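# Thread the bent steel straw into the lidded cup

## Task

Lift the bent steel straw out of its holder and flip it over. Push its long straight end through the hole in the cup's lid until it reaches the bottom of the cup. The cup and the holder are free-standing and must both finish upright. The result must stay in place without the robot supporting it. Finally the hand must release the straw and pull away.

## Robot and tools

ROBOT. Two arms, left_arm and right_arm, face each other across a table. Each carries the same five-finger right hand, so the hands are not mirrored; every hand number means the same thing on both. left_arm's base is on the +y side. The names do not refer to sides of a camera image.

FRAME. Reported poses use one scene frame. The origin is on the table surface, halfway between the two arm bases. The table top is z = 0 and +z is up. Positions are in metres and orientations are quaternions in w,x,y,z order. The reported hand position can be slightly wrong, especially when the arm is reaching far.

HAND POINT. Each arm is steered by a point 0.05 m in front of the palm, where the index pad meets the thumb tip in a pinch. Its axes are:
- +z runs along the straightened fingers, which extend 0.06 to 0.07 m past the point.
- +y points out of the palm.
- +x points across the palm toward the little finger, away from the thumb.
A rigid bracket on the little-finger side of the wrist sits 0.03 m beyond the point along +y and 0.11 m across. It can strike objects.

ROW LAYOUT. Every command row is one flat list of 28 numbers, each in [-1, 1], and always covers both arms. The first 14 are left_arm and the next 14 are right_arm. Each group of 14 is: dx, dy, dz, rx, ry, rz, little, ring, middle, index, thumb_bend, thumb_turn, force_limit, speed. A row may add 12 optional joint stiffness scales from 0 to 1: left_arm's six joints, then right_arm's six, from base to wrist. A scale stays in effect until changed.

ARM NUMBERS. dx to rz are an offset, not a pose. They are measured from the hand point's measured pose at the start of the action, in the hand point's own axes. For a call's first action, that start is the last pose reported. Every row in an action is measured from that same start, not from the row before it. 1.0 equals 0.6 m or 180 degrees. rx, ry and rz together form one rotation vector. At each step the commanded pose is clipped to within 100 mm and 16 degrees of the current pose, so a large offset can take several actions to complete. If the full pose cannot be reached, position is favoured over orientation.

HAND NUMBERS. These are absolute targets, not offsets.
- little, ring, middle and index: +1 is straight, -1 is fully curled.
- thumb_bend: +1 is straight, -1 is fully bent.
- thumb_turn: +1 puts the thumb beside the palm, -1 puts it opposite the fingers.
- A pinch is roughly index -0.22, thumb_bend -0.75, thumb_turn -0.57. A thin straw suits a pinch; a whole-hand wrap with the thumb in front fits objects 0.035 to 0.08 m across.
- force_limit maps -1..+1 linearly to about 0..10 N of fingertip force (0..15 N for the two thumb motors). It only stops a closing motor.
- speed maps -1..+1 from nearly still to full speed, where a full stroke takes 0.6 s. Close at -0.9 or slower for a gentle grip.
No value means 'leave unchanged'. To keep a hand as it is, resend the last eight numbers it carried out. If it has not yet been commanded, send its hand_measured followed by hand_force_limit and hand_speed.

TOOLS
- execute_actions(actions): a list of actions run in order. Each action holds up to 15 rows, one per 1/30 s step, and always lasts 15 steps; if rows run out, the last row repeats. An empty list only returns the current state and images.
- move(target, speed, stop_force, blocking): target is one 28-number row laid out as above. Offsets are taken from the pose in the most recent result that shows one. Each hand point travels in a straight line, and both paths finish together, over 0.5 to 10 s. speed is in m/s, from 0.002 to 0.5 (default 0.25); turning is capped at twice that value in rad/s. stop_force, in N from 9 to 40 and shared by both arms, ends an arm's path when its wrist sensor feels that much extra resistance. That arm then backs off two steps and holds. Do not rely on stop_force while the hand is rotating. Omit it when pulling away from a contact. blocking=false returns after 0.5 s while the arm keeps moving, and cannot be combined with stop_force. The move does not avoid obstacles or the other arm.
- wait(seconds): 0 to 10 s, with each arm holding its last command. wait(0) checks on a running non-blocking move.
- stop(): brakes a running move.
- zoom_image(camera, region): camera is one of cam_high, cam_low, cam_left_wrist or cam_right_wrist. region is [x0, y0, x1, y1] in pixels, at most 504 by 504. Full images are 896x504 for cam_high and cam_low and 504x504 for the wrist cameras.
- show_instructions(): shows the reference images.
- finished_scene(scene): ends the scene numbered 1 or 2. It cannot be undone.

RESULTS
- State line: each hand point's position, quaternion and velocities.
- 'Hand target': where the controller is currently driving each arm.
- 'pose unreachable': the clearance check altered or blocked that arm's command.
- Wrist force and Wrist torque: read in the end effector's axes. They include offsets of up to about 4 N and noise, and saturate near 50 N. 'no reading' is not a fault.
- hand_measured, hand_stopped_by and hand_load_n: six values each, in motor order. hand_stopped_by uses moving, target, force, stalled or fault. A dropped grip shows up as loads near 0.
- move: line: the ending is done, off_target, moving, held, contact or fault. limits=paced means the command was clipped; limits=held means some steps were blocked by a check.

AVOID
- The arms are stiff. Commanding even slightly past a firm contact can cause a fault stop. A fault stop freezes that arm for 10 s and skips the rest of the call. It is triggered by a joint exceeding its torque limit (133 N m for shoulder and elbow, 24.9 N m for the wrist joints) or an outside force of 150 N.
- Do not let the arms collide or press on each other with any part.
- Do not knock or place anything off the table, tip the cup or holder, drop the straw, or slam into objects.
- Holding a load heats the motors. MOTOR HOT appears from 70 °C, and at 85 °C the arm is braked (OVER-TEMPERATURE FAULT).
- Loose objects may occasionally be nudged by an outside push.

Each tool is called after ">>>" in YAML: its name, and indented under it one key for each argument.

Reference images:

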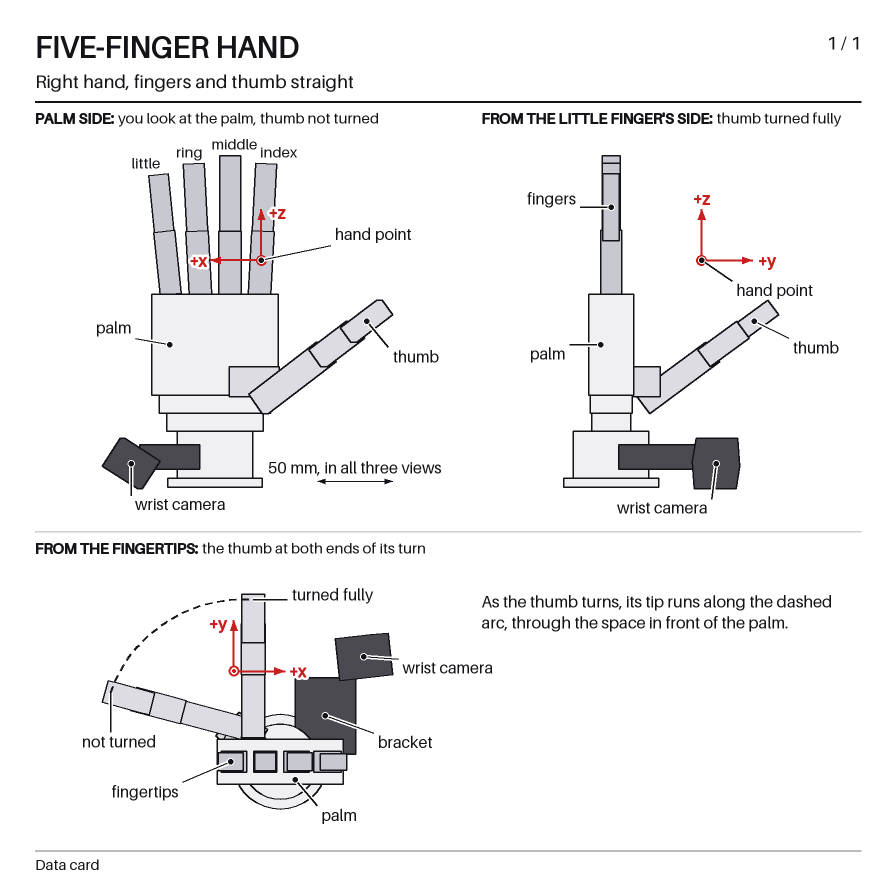

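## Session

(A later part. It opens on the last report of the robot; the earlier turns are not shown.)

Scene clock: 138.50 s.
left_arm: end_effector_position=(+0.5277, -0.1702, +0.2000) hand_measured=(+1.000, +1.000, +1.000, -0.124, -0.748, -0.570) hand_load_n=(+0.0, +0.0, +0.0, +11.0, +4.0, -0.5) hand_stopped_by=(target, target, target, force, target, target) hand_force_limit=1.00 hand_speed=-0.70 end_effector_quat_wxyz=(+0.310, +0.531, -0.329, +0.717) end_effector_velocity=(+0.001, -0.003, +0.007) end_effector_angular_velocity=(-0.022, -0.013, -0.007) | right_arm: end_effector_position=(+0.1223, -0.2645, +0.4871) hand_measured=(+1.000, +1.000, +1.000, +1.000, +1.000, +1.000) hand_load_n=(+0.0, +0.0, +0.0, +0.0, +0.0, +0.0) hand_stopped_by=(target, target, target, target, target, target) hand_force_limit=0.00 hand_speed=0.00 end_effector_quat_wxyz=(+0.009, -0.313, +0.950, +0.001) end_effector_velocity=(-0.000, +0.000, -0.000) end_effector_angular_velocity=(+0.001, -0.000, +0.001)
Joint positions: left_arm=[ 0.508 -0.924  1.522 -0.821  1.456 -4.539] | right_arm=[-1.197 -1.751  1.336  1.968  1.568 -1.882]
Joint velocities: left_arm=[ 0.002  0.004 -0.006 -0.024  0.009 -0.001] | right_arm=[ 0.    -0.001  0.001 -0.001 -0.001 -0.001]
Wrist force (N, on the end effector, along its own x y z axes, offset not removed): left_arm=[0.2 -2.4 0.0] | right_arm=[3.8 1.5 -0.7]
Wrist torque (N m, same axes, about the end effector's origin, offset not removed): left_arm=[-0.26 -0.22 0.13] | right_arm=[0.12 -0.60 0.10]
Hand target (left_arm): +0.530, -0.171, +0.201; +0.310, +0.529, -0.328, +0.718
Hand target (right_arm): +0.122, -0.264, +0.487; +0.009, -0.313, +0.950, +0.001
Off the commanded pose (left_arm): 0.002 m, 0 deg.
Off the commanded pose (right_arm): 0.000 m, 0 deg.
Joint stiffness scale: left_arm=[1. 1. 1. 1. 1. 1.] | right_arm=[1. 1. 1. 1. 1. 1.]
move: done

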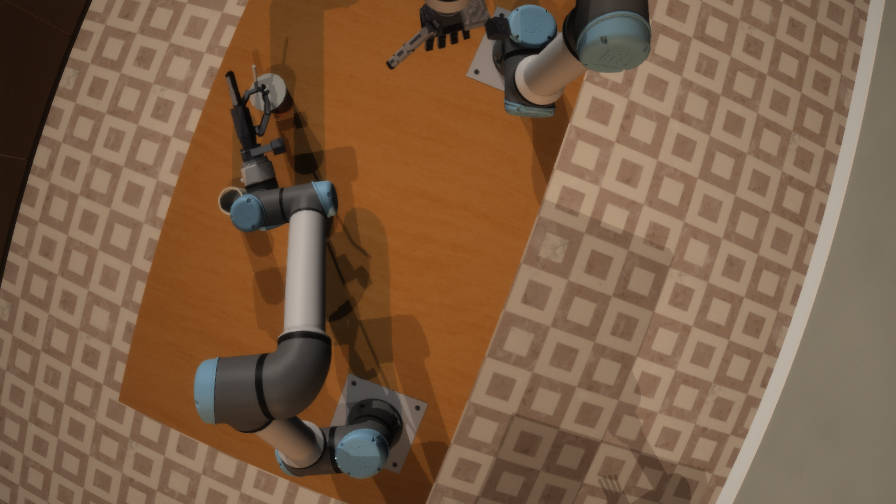

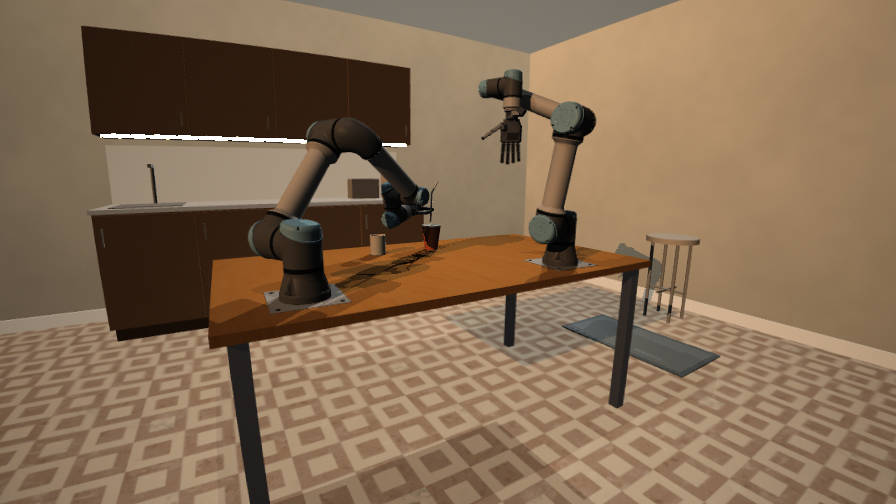

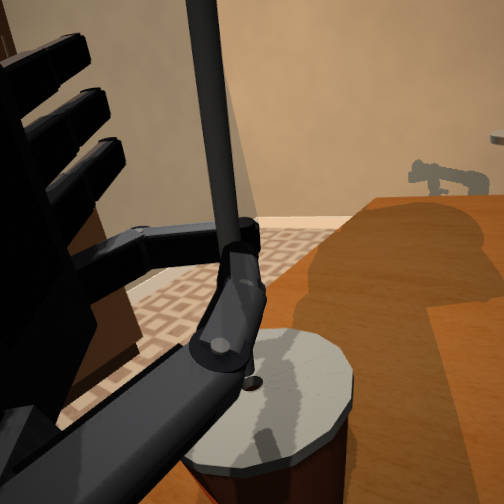

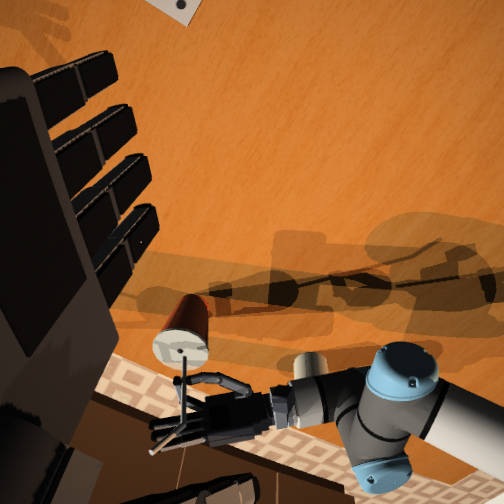

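>>> move:
  target: [-0.016,0.001,0.012,0,0,0,1,1,1,-0.45,-0.75,-0.57,1,-0.7,0,0,0,0,0,0,1,1,1,1,1,1,0,0]
  speed: 0.03

>>> zoom_image:
  camera: "cam_left_wrist"
  region: [200,320,320,420]

>>> zoom_image:
  camera: "cam_low"
  region: [390,170,470,240]

>>> zoom_image:
  camera: "cam_right_wrist"
  region: [140,320,220,390]

Scene clock: 143.67 s.
left_arm: end_effector_position=(+0.5317, -0.1767, +0.1924) hand_measured=(+1.000, +1.000, +1.000, -0.124, -0.748, -0.570) hand_load_n=(+0.0, +0.0, +0.0, +11.0, +4.0, -0.5) hand_stopped_by=(target, target, target, force, target, target) hand_force_limit=1.00 hand_speed=-0.70 end_effector_quat_wxyz=(+0.310, +0.531, -0.330, +0.716) end_effector_velocity=(+0.002, -0.001, +0.000) end_effector_angular_velocity=(-0.002, +0.001, +0.001) | right_arm: end_effector_position=(+0.1223, -0.2645, +0.4871) hand_measured=(+1.000, +1.000, +1.000, +1.000, +1.000, +1.000) hand_load_n=(+0.0, +0.0, +0.0, +0.0, +0.0, +0.0) hand_stopped_by=(target, target, target, target, target, target) hand_force_limit=0.00 hand_speed=0.00 end_effector_quat_wxyz=(+0.009, -0.313, +0.950, +0.001) end_effector_velocity=(-0.000, -0.000, +0.000) end_effector_angular_velocity=(-0.000, +0.002, -0.000)
Joint positions: left_arm=[ 0.51  -0.899  1.5   -0.823  1.458 -4.539] | right_arm=[-1.197 -1.751  1.336  1.968  1.568 -1.882]
Joint velocities: left_arm=[ 0.001  0.003 -0.005  0.001 -0.001 -0.002] | right_arm=[-0.001 -0.     0.001  0.001 -0.    -0.   ]
Wrist force (N, on the end effector, along its own x y z axes, offset not removed): left_arm=[-1.5 -1.3 -0.5] | right_arm=[2.2 -2.1 0.0]
Wrist torque (N m, same axes, about the end effector's origin, offset not removed): left_arm=[-0.23 0.32 -0.08] | right_arm=[-0.23 -0.26 0.03]
Hand target (left_arm): +0.534, -0.177, +0.192; +0.310, +0.531, -0.329, +0.717
Hand target (right_arm): +0.122, -0.264, +0.487; +0.009, -0.313, +0.950, +0.001
Off the commanded pose (left_arm): 0.002 m, 0 deg.
Off the commanded pose (right_arm): 0.000 m, 0 deg.
Joint stiffness scale: left_arm=[1. 1. 1. 1. 1. 1.] | right_arm=[1. 1. 1. 1. 1. 1.]
move: done

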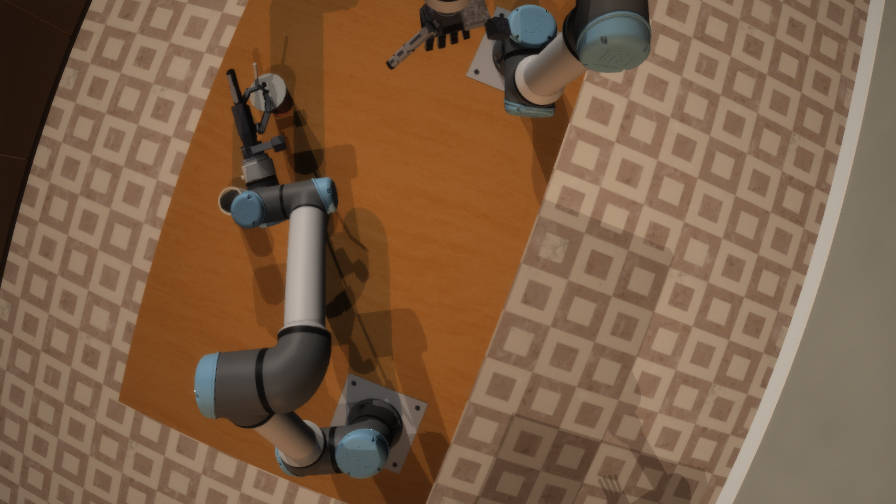

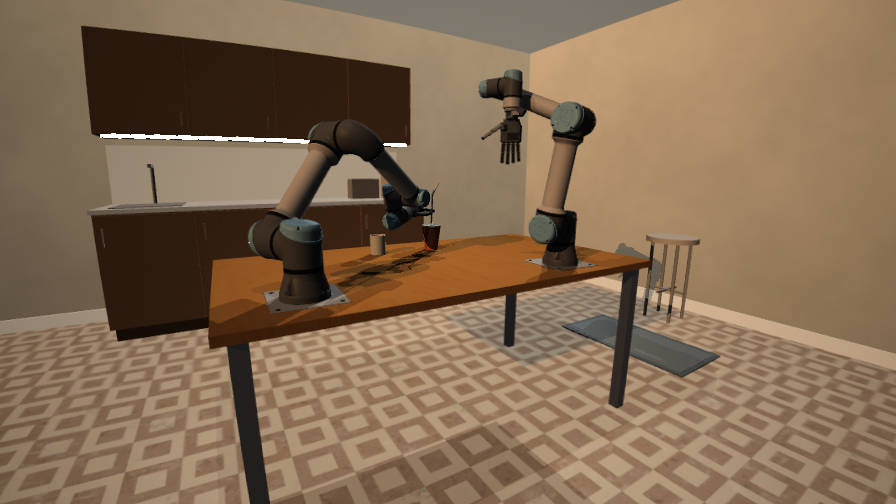

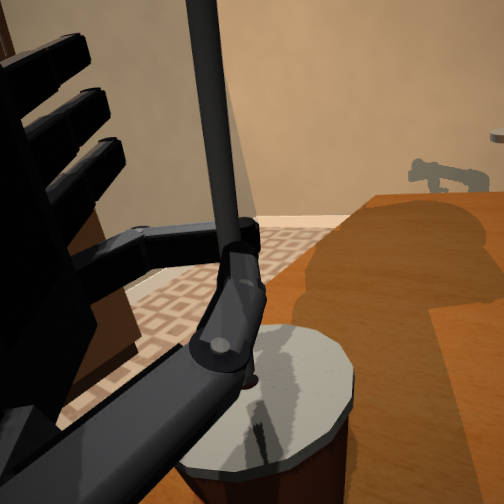

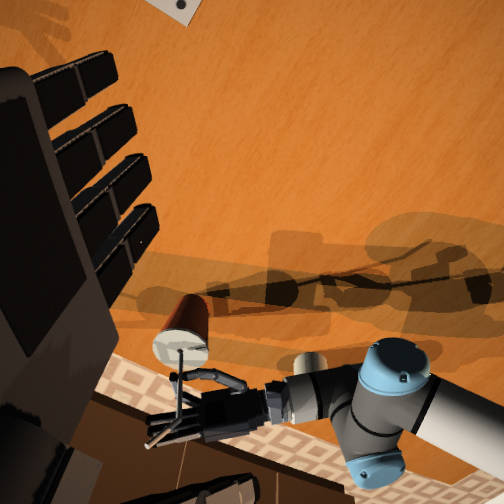

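Region (200, 320, 320, 420) of cam_left_wrist's 504x504 image, scaled by 4.200, with more detail than that image has.

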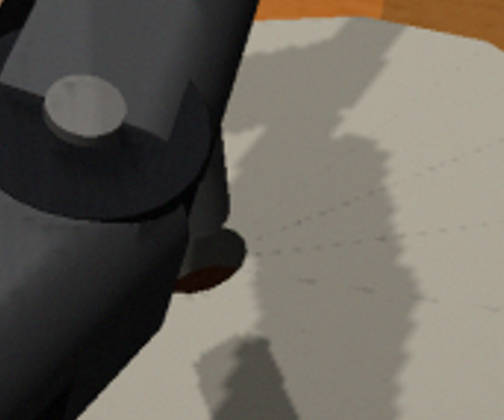

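Region (390, 170, 470, 240) of cam_low's 896x504 image, scaled by 6.300, with more detail than that image has; it fills the top 441 rows of this view, and the rest is white.

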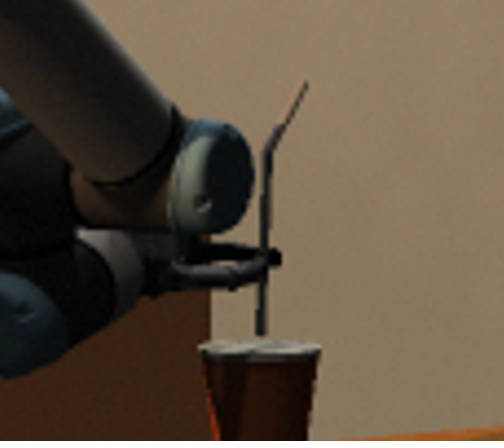

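Region (140, 320, 220, 390) of cam_right_wrist's 504x504 image, scaled by 6.300, with more detail than that image has; it fills the top 441 rows of this view, and the rest is white.

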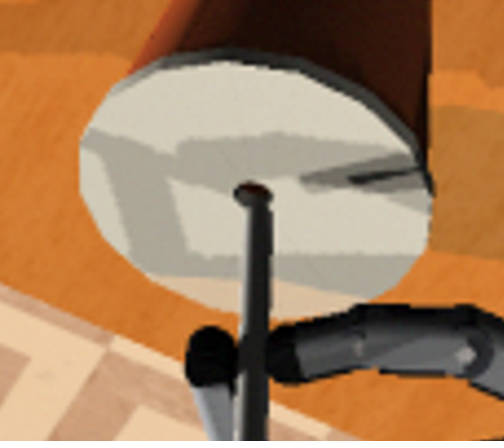

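>>> move:
  target: [-0.024,0.002,-0.002,0,0,0,1,1,1,-0.45,-0.75,-0.57,1,-0.7,0,0,0,0,0,0,1,1,1,1,1,1,0,0]
  speed: 0.015

>>> zoom_image:
  camera: "cam_left_wrist"
  region: [200,320,320,420]

>>> zoom_image:
  camera: "cam_right_wrist"
  region: [140,320,220,390]

Scene clock: 148.90 s.
left_arm: end_effector_position=(+0.5327, -0.1790, +0.1835) hand_measured=(+1.000, +1.000, +1.000, -0.124, -0.748, -0.570) hand_load_n=(+0.0, +0.0, +0.0, +11.0, +4.0, -1.0) hand_stopped_by=(target, target, target, force, target, target) hand_force_limit=1.00 hand_speed=-0.70 end_effector_quat_wxyz=(+0.311, +0.529, -0.329, +0.718) end_effector_velocity=(-0.001, -0.001, -0.000) end_effector_angular_velocity=(-0.005, -0.001, -0.002) | right_arm: end_effector_position=(+0.1223, -0.2645, +0.4871) hand_measured=(+1.000, +1.000, +1.000, +1.000, +1.000, +1.000) hand_load_n=(+0.0, +0.0, +0.0, +0.0, +0.0, +0.0) hand_stopped_by=(target, target, target, target, target, target) hand_force_limit=0.00 hand_speed=0.00 end_effector_quat_wxyz=(+0.009, -0.313, +0.950, +0.001) end_effector_velocity=(-0.000, +0.000, +0.000) end_effector_angular_velocity=(+0.000, +0.000, +0.001)
Joint positions: left_arm=[ 0.51  -0.881  1.499 -0.846  1.459 -4.539] | right_arm=[-1.197 -1.751  1.336  1.968  1.568 -1.882]
Joint velocities: left_arm=[-0.001  0.003  0.    -0.008  0.    -0.001] | right_arm=[ 0.  0. -0.  0. -0. -0.]
Wrist force (N, on the end effector, along its own x y z axes, offset not removed): left_arm=[0.8 -0.2 0.0] | right_arm=[0.2 0.2 2.6]
Wrist torque (N m, same axes, about the end effector's origin, offset not removed): left_arm=[-0.02 -0.03 0.04] | right_arm=[-0.04 -0.19 -0.17]
Hand target (left_arm): +0.534, -0.178, +0.178; +0.310, +0.531, -0.330, +0.716
Hand target (right_arm): +0.122, -0.264, +0.487; +0.009, -0.313, +0.950, +0.001
Off the commanded pose (left_arm): 0.006 m, 0 deg.
Off the commanded pose (right_arm): 0.000 m, 0 deg.
Joint stiffness scale: left_arm=[1. 1. 1. 1. 1. 1.] | right_arm=[1. 1. 1. 1. 1. 1.]
move: off_target (left_arm)

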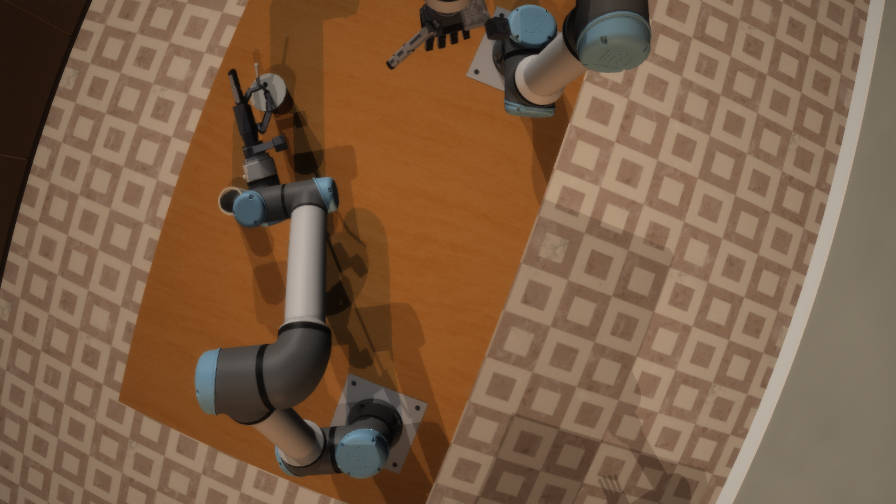

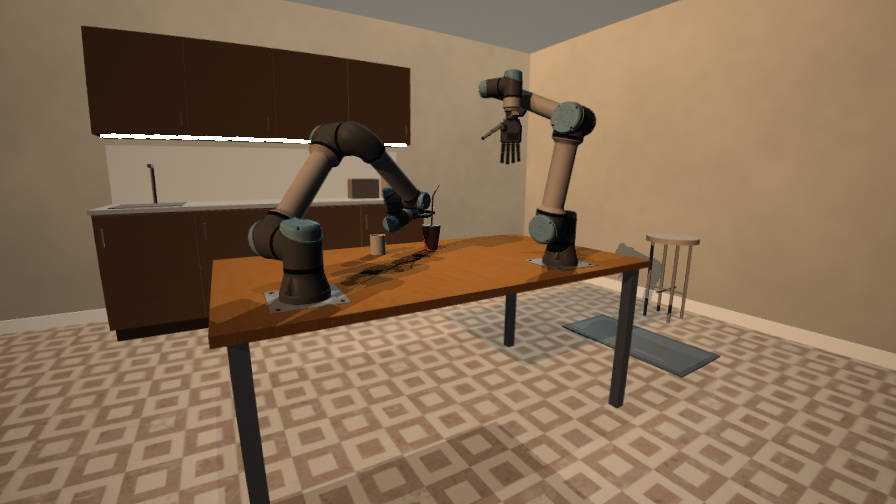

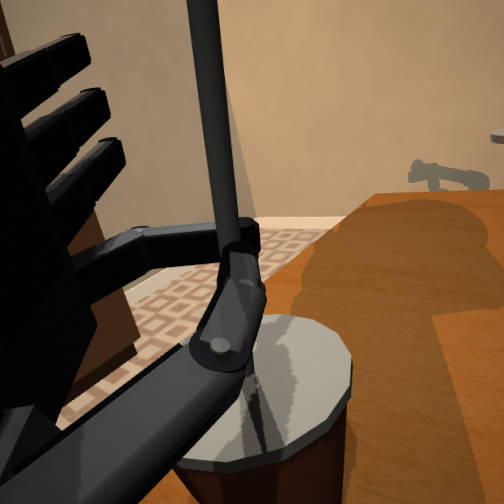

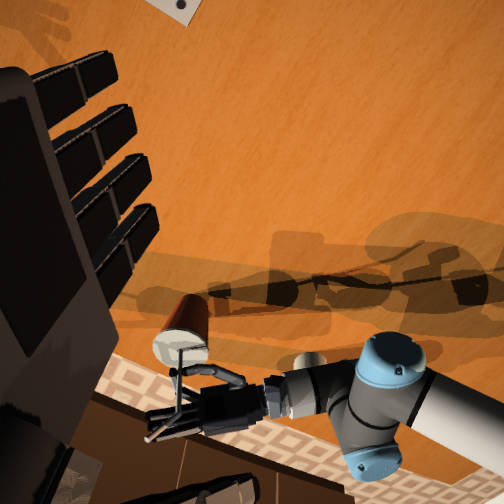

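Region (200, 320, 320, 420) of cam_left_wrist's 504x504 image, scaled by 4.200, with more detail than that image has.

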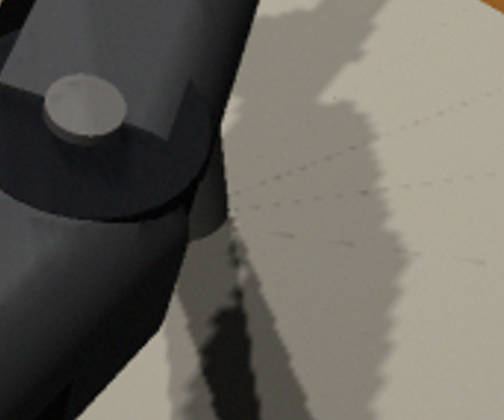

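Region (140, 320, 220, 390) of cam_right_wrist's 504x504 image, scaled by 6.300, with more detail than that image has; it fills the top 441 rows of this view, and the rest is white.

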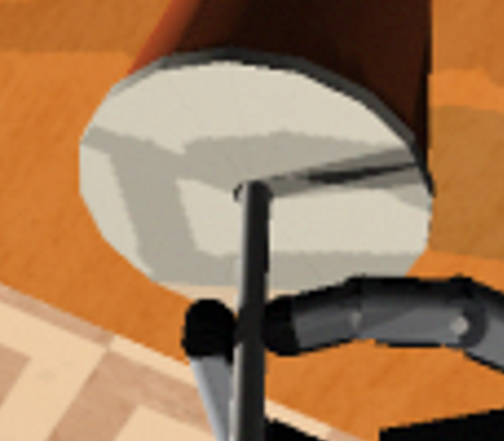

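>>> move:
  target: [0.002,-0.007,0.004,0,0,0,1,1,1,-0.45,-0.75,-0.57,1,-0.7,0,0,0,0,0,0,1,1,1,1,1,1,0,0]
  speed: 0.015

>>> zoom_image:
  camera: "cam_left_wrist"
  region: [200,320,320,420]

>>> zoom_image:
  camera: "cam_right_wrist"
  region: [140,320,220,390]

Scene clock: 155.23 s.
left_arm: end_effector_position=(+0.5354, -0.1779, +0.1838) hand_measured=(+1.000, +1.000, +1.000, -0.124, -0.748, -0.570) hand_load_n=(+0.0, +0.0, +0.0, +11.0, +4.0, -0.5) hand_stopped_by=(target, target, target, force, target, target) hand_force_limit=1.00 hand_speed=-0.70 end_effector_quat_wxyz=(+0.310, +0.530, -0.330, +0.717) end_effector_velocity=(+0.002, -0.000, +0.003) end_effector_angular_velocity=(-0.001, -0.000, -0.001) | right_arm: end_effector_position=(+0.1223, -0.2645, +0.4871) hand_measured=(+1.000, +1.000, +1.000, +1.000, +1.000, +1.000) hand_load_n=(+0.0, +0.0, +0.0, +0.0, +0.0, +0.0) hand_stopped_by=(target, target, target, target, target, target) hand_force_limit=0.00 hand_speed=0.00 end_effector_quat_wxyz=(+0.009, -0.313, +0.950, +0.001) end_effector_velocity=(-0.000, -0.000, -0.000) end_effector_angular_velocity=(-0.000, -0.000, +0.001)
Joint positions: left_arm=[ 0.515 -0.88   1.494 -0.839  1.464 -4.54 ] | right_arm=[-1.197 -1.751  1.336  1.968  1.568 -1.882]
Joint velocities: left_arm=[ 0.003 -0.    -0.007  0.007  0.004 -0.001] | right_arm=[ 0.    -0.     0.    -0.     0.    -0.001]
Wrist force (N, on the end effector, along its own x y z axes, offset not removed): left_arm=[-0.1 -1.8 -1.5] | right_arm=[1.3 -3.8 0.8]
Wrist torque (N m, same axes, about the end effector's origin, offset not removed): left_arm=[-0.28 0.00 0.02] | right_arm=[-0.38 -0.16 0.07]
Hand target (left_arm): +0.537, -0.178, +0.186; +0.311, +0.529, -0.329, +0.718
Hand target (right_arm): +0.122, -0.264, +0.487; +0.009, -0.313, +0.950, +0.001
Off the commanded pose (left_arm): 0.003 m, 0 deg.
Off the commanded pose (right_arm): 0.000 m, 0 deg.
Joint stiffness scale: left_arm=[1. 1. 1. 1. 1. 1.] | right_arm=[1. 1. 1. 1. 1. 1.]
move: done

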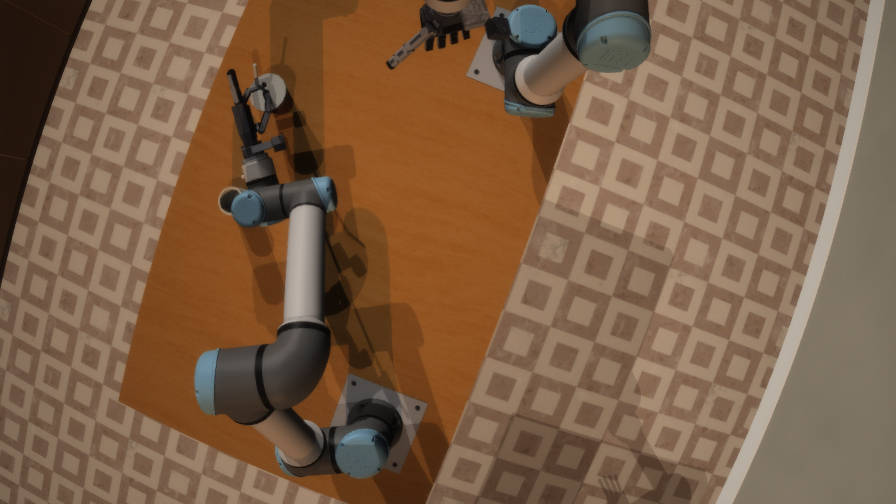

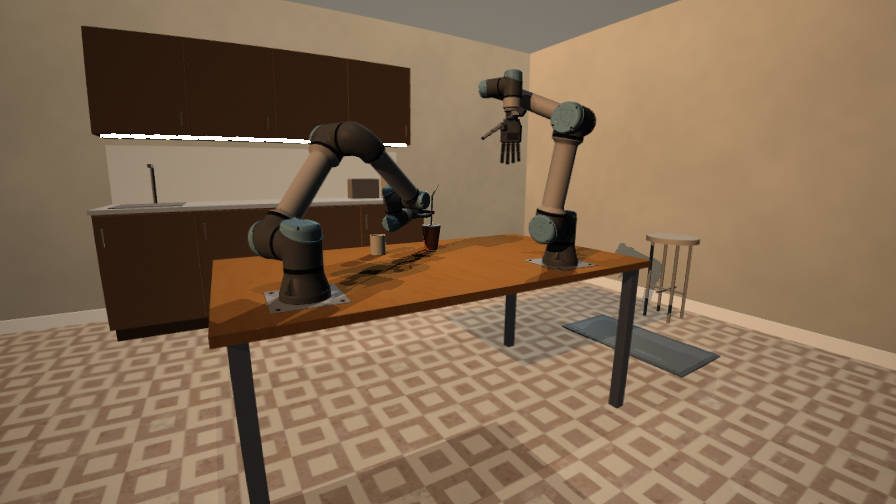

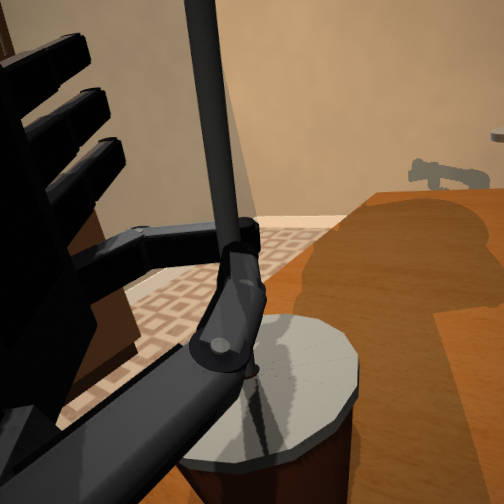

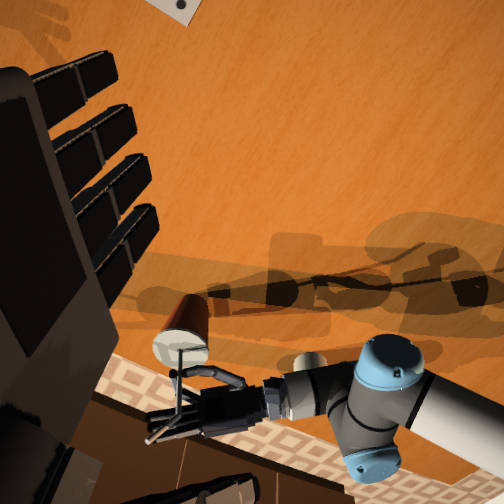

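Region (200, 320, 320, 420) of cam_left_wrist's 504x504 image, scaled by 4.200, with more detail than that image has.

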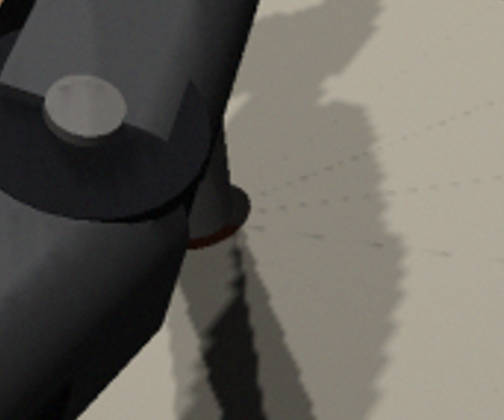

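Region (140, 320, 220, 390) of cam_right_wrist's 504x504 image, scaled by 6.300, with more detail than that image has; it fills the top 441 rows of this view, and the rest is white.

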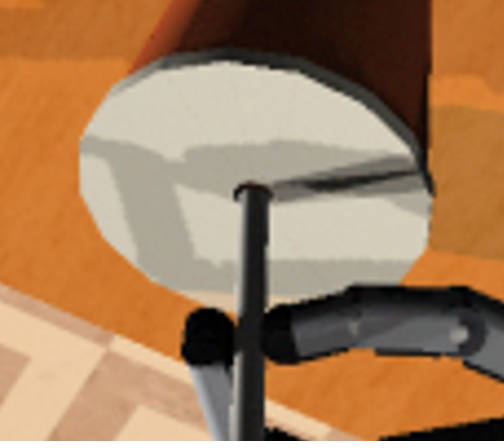

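>>> move:
  target: [-0.042,0.005,-0.007,0,0,0,1,1,1,-0.45,-0.75,-0.57,1,-0.7,0,0,0,0,0,0,1,1,1,1,1,1,0,0]
  speed: 0.015
  stop_force: 9

>>> zoom_image:
  camera: "cam_low"
  region: [350,170,470,260]

>>> zoom_image:
  camera: "cam_right_wrist"
  region: [140,320,220,390]

Scene clock: 160.63 s.
left_arm: end_effector_position=(+0.5368, -0.1805, +0.1632) hand_measured=(+1.000, +1.000, +1.000, -0.124, -0.748, -0.570) hand_load_n=(+0.0, +0.0, +0.0, +11.0, +4.0, +0.0) hand_stopped_by=(target, target, target, force, target, target) hand_force_limit=1.00 hand_speed=-0.70 end_effector_quat_wxyz=(+0.311, +0.528, -0.328, +0.719) end_effector_velocity=(-0.001, -0.001, +0.000) end_effector_angular_velocity=(-0.004, -0.002, -0.001) | right_arm: end_effector_position=(+0.1223, -0.2645, +0.4871) hand_measured=(+1.000, +1.000, +1.000, +1.000, +1.000, +1.000) hand_load_n=(+0.0, +0.0, +0.0, +0.0, +0.0, +0.0) hand_stopped_by=(target, target, target, target, target, target) hand_force_limit=0.00 hand_speed=0.00 end_effector_quat_wxyz=(+0.009, -0.313, +0.950, +0.001) end_effector_velocity=(-0.000, -0.000, +0.000) end_effector_angular_velocity=(-0.000, -0.002, +0.001)
Joint positions: left_arm=[ 0.515 -0.844  1.498 -0.885  1.464 -4.54 ] | right_arm=[-1.197 -1.751  1.336  1.968  1.568 -1.882]
Joint velocities: left_arm=[-0.001  0.002 -0.    -0.006  0.    -0.   ] | right_arm=[ 0.    -0.001 -0.    -0.     0.001 -0.001]
Wrist force (N, on the end effector, along its own x y z axes, offset not removed): left_arm=[2.2 -1.1 1.1] | right_arm=[3.5 -0.6 3.8]
Wrist torque (N m, same axes, about the end effector's origin, offset not removed): left_arm=[-0.16 -0.42 0.11] | right_arm=[-0.27 -0.67 0.05]
Hand target (left_arm): +0.537, -0.179, +0.158; +0.310, +0.530, -0.330, +0.717
Hand target (right_arm): +0.122, -0.264, +0.487; +0.009, -0.313, +0.950, +0.001
Off the commanded pose (left_arm): 0.005 m, 0 deg.
Off the commanded pose (right_arm): 0.000 m, 0 deg.
Joint stiffness scale: left_arm=[1. 1. 1. 1. 1. 1.] | right_arm=[1. 1. 1. 1. 1. 1.]
move: off_target (left_arm)

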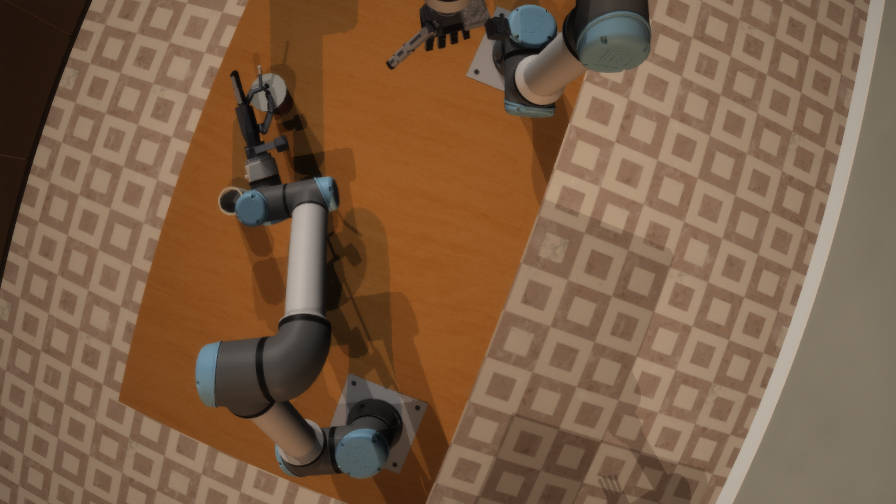

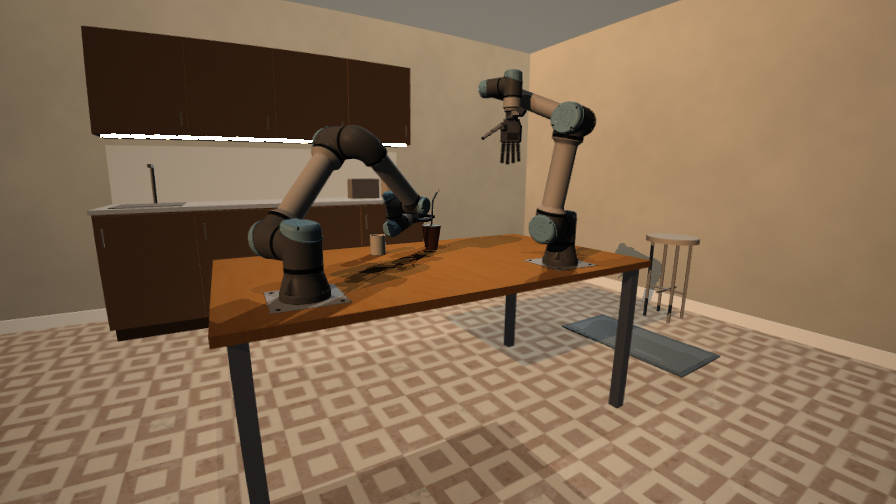

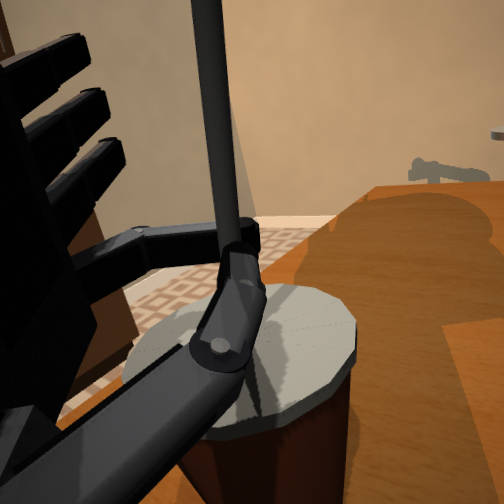

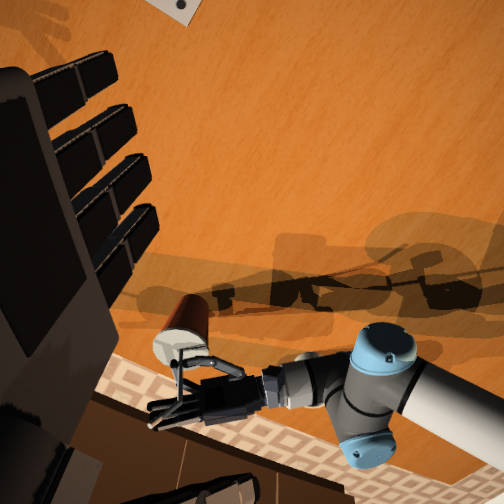

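Region (350, 170, 470, 260) of cam_low's 896x504 image, scaled by 4.200, with more detail than that image has; it fills the top 378 rows of this view, and the rest is white.

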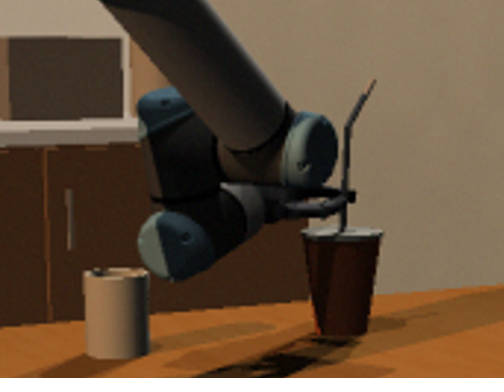

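Region (140, 320, 220, 390) of cam_right_wrist's 504x504 image, scaled by 6.300, with more detail than that image has; it fills the top 441 rows of this view, and the rest is white.

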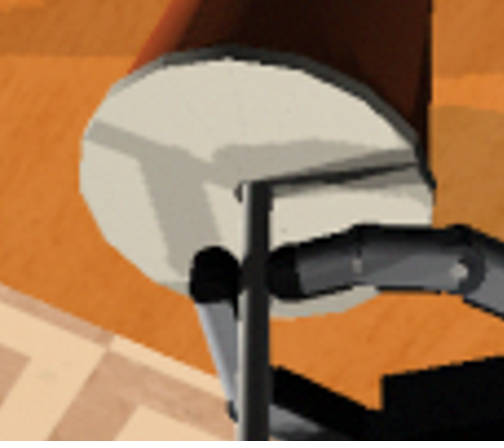

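>>> execute_actions:
  actions:
    - [[0,0,0,0,0,0,1,1,1,0.0,-0.75,-0.57,1,-0.9,0,0,0,0,0,0,1,1,1,1,1,1,0,0]]
    - [[0,0,0,0,0,0,1,1,1,0.0,-0.75,-0.57,1,-0.9,0,0,0,0,0,0,1,1,1,1,1,1,0,0]]
    - [[0,0,0,0,0,0,1,1,1,0.8,-0.6,-0.57,1,-0.4,0,0,0,0,0,0,1,1,1,1,1,1,0,0]]
    - [[0,0,0,0,0,0,1,1,1,0.8,-0.6,-0.57,1,-0.4,0,0,0,0,0,0,1,1,1,1,1,1,0,0]]

>>> zoom_image:
  camera: "cam_low"
  region: [350,170,470,260]

Scene clock: 165.93 s.
left_arm: end_effector_position=(+0.5368, -0.1805, +0.1632) hand_measured=(+1.000, +1.000, +1.000, +0.800, -0.600, -0.570) hand_load_n=(+0.0, +0.0, +0.0, +0.0, +0.0, +0.0) hand_stopped_by=(target, target, target, moving, target, target) hand_force_limit=1.00 hand_speed=-0.40 end_effector_quat_wxyz=(+0.311, +0.528, -0.328, +0.719) end_effector_velocity=(+0.000, +0.000, -0.000) end_effector_angular_velocity=(+0.000, +0.000, +0.000) | right_arm: end_effector_position=(+0.1223, -0.2645, +0.4871) hand_measured=(+1.000, +1.000, +1.000, +1.000, +1.000, +1.000) hand_load_n=(+0.0, +0.0, +0.0, +0.0, +0.0, +0.0) hand_stopped_by=(target, target, target, target, target, target) hand_force_limit=0.00 hand_speed=0.00 end_effector_quat_wxyz=(+0.009, -0.313, +0.950, +0.001) end_effector_velocity=(+0.000, +0.000, +0.000) end_effector_angular_velocity=(+0.000, -0.000, +0.001)
Joint positions: left_arm=[ 0.515 -0.844  1.498 -0.885  1.464 -4.54 ] | right_arm=[-1.197 -1.751  1.336  1.968  1.568 -1.882]
Joint velocities: left_arm=[ 0.  0. -0.  0. -0. -0.] | right_arm=[ 0.001  0.    -0.    -0.    -0.    -0.001]
Wrist force (N, on the end effector, along its own x y z axes, offset not removed): left_arm=[0.6 -2.0 1.3] | right_arm=[1.0 -1.0 0.2]
Wrist torque (N m, same axes, about the end effector's origin, offset not removed): left_arm=[-0.34 -0.20 -0.04] | right_arm=[-0.14 -0.25 -0.07]
Hand target (left_arm): +0.537, -0.181, +0.163; +0.311, +0.528, -0.328, +0.719
Hand target (right_arm): +0.122, -0.264, +0.487; +0.009, -0.313, +0.950, +0.001
Off the commanded pose (left_arm): 0.000 m, 0 deg.
Off the commanded pose (right_arm): 0.000 m, 0 deg.
Joint stiffness scale: left_arm=[1. 1. 1. 1. 1. 1.] | right_arm=[1. 1. 1. 1. 1. 1.]

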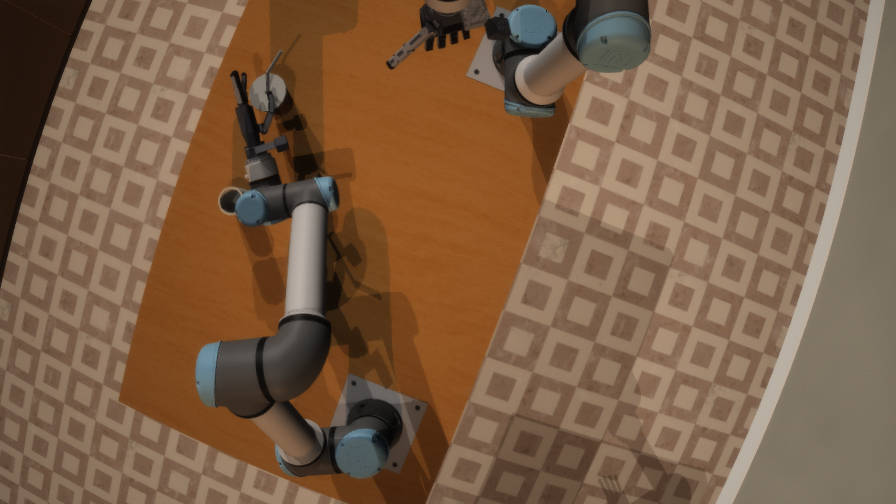

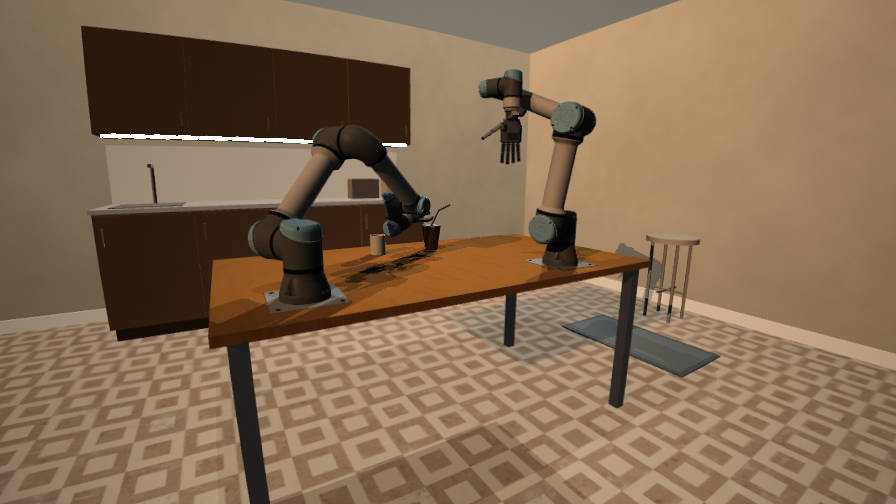

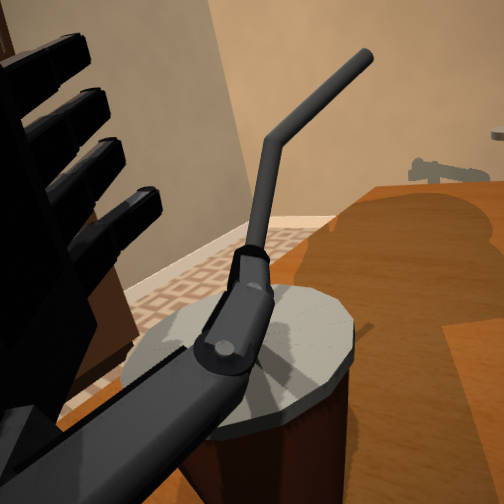

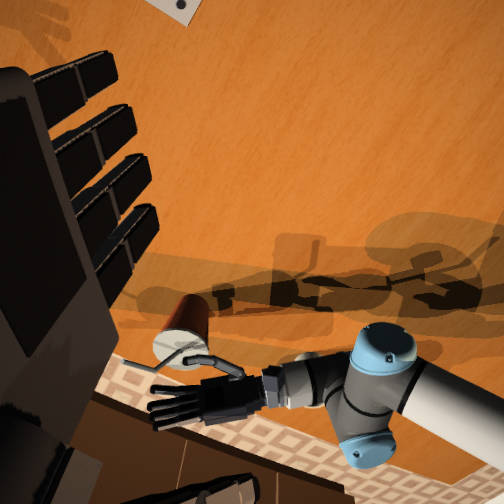

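Region (350, 170, 470, 260) of cam_low's 896x504 image, scaled by 4.200, with more detail than that image has; it fills the top 378 rows of this view, and the rest is white.

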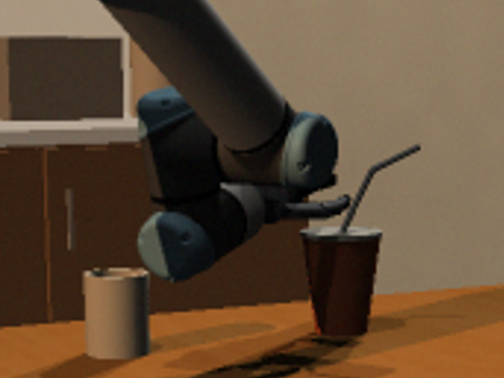

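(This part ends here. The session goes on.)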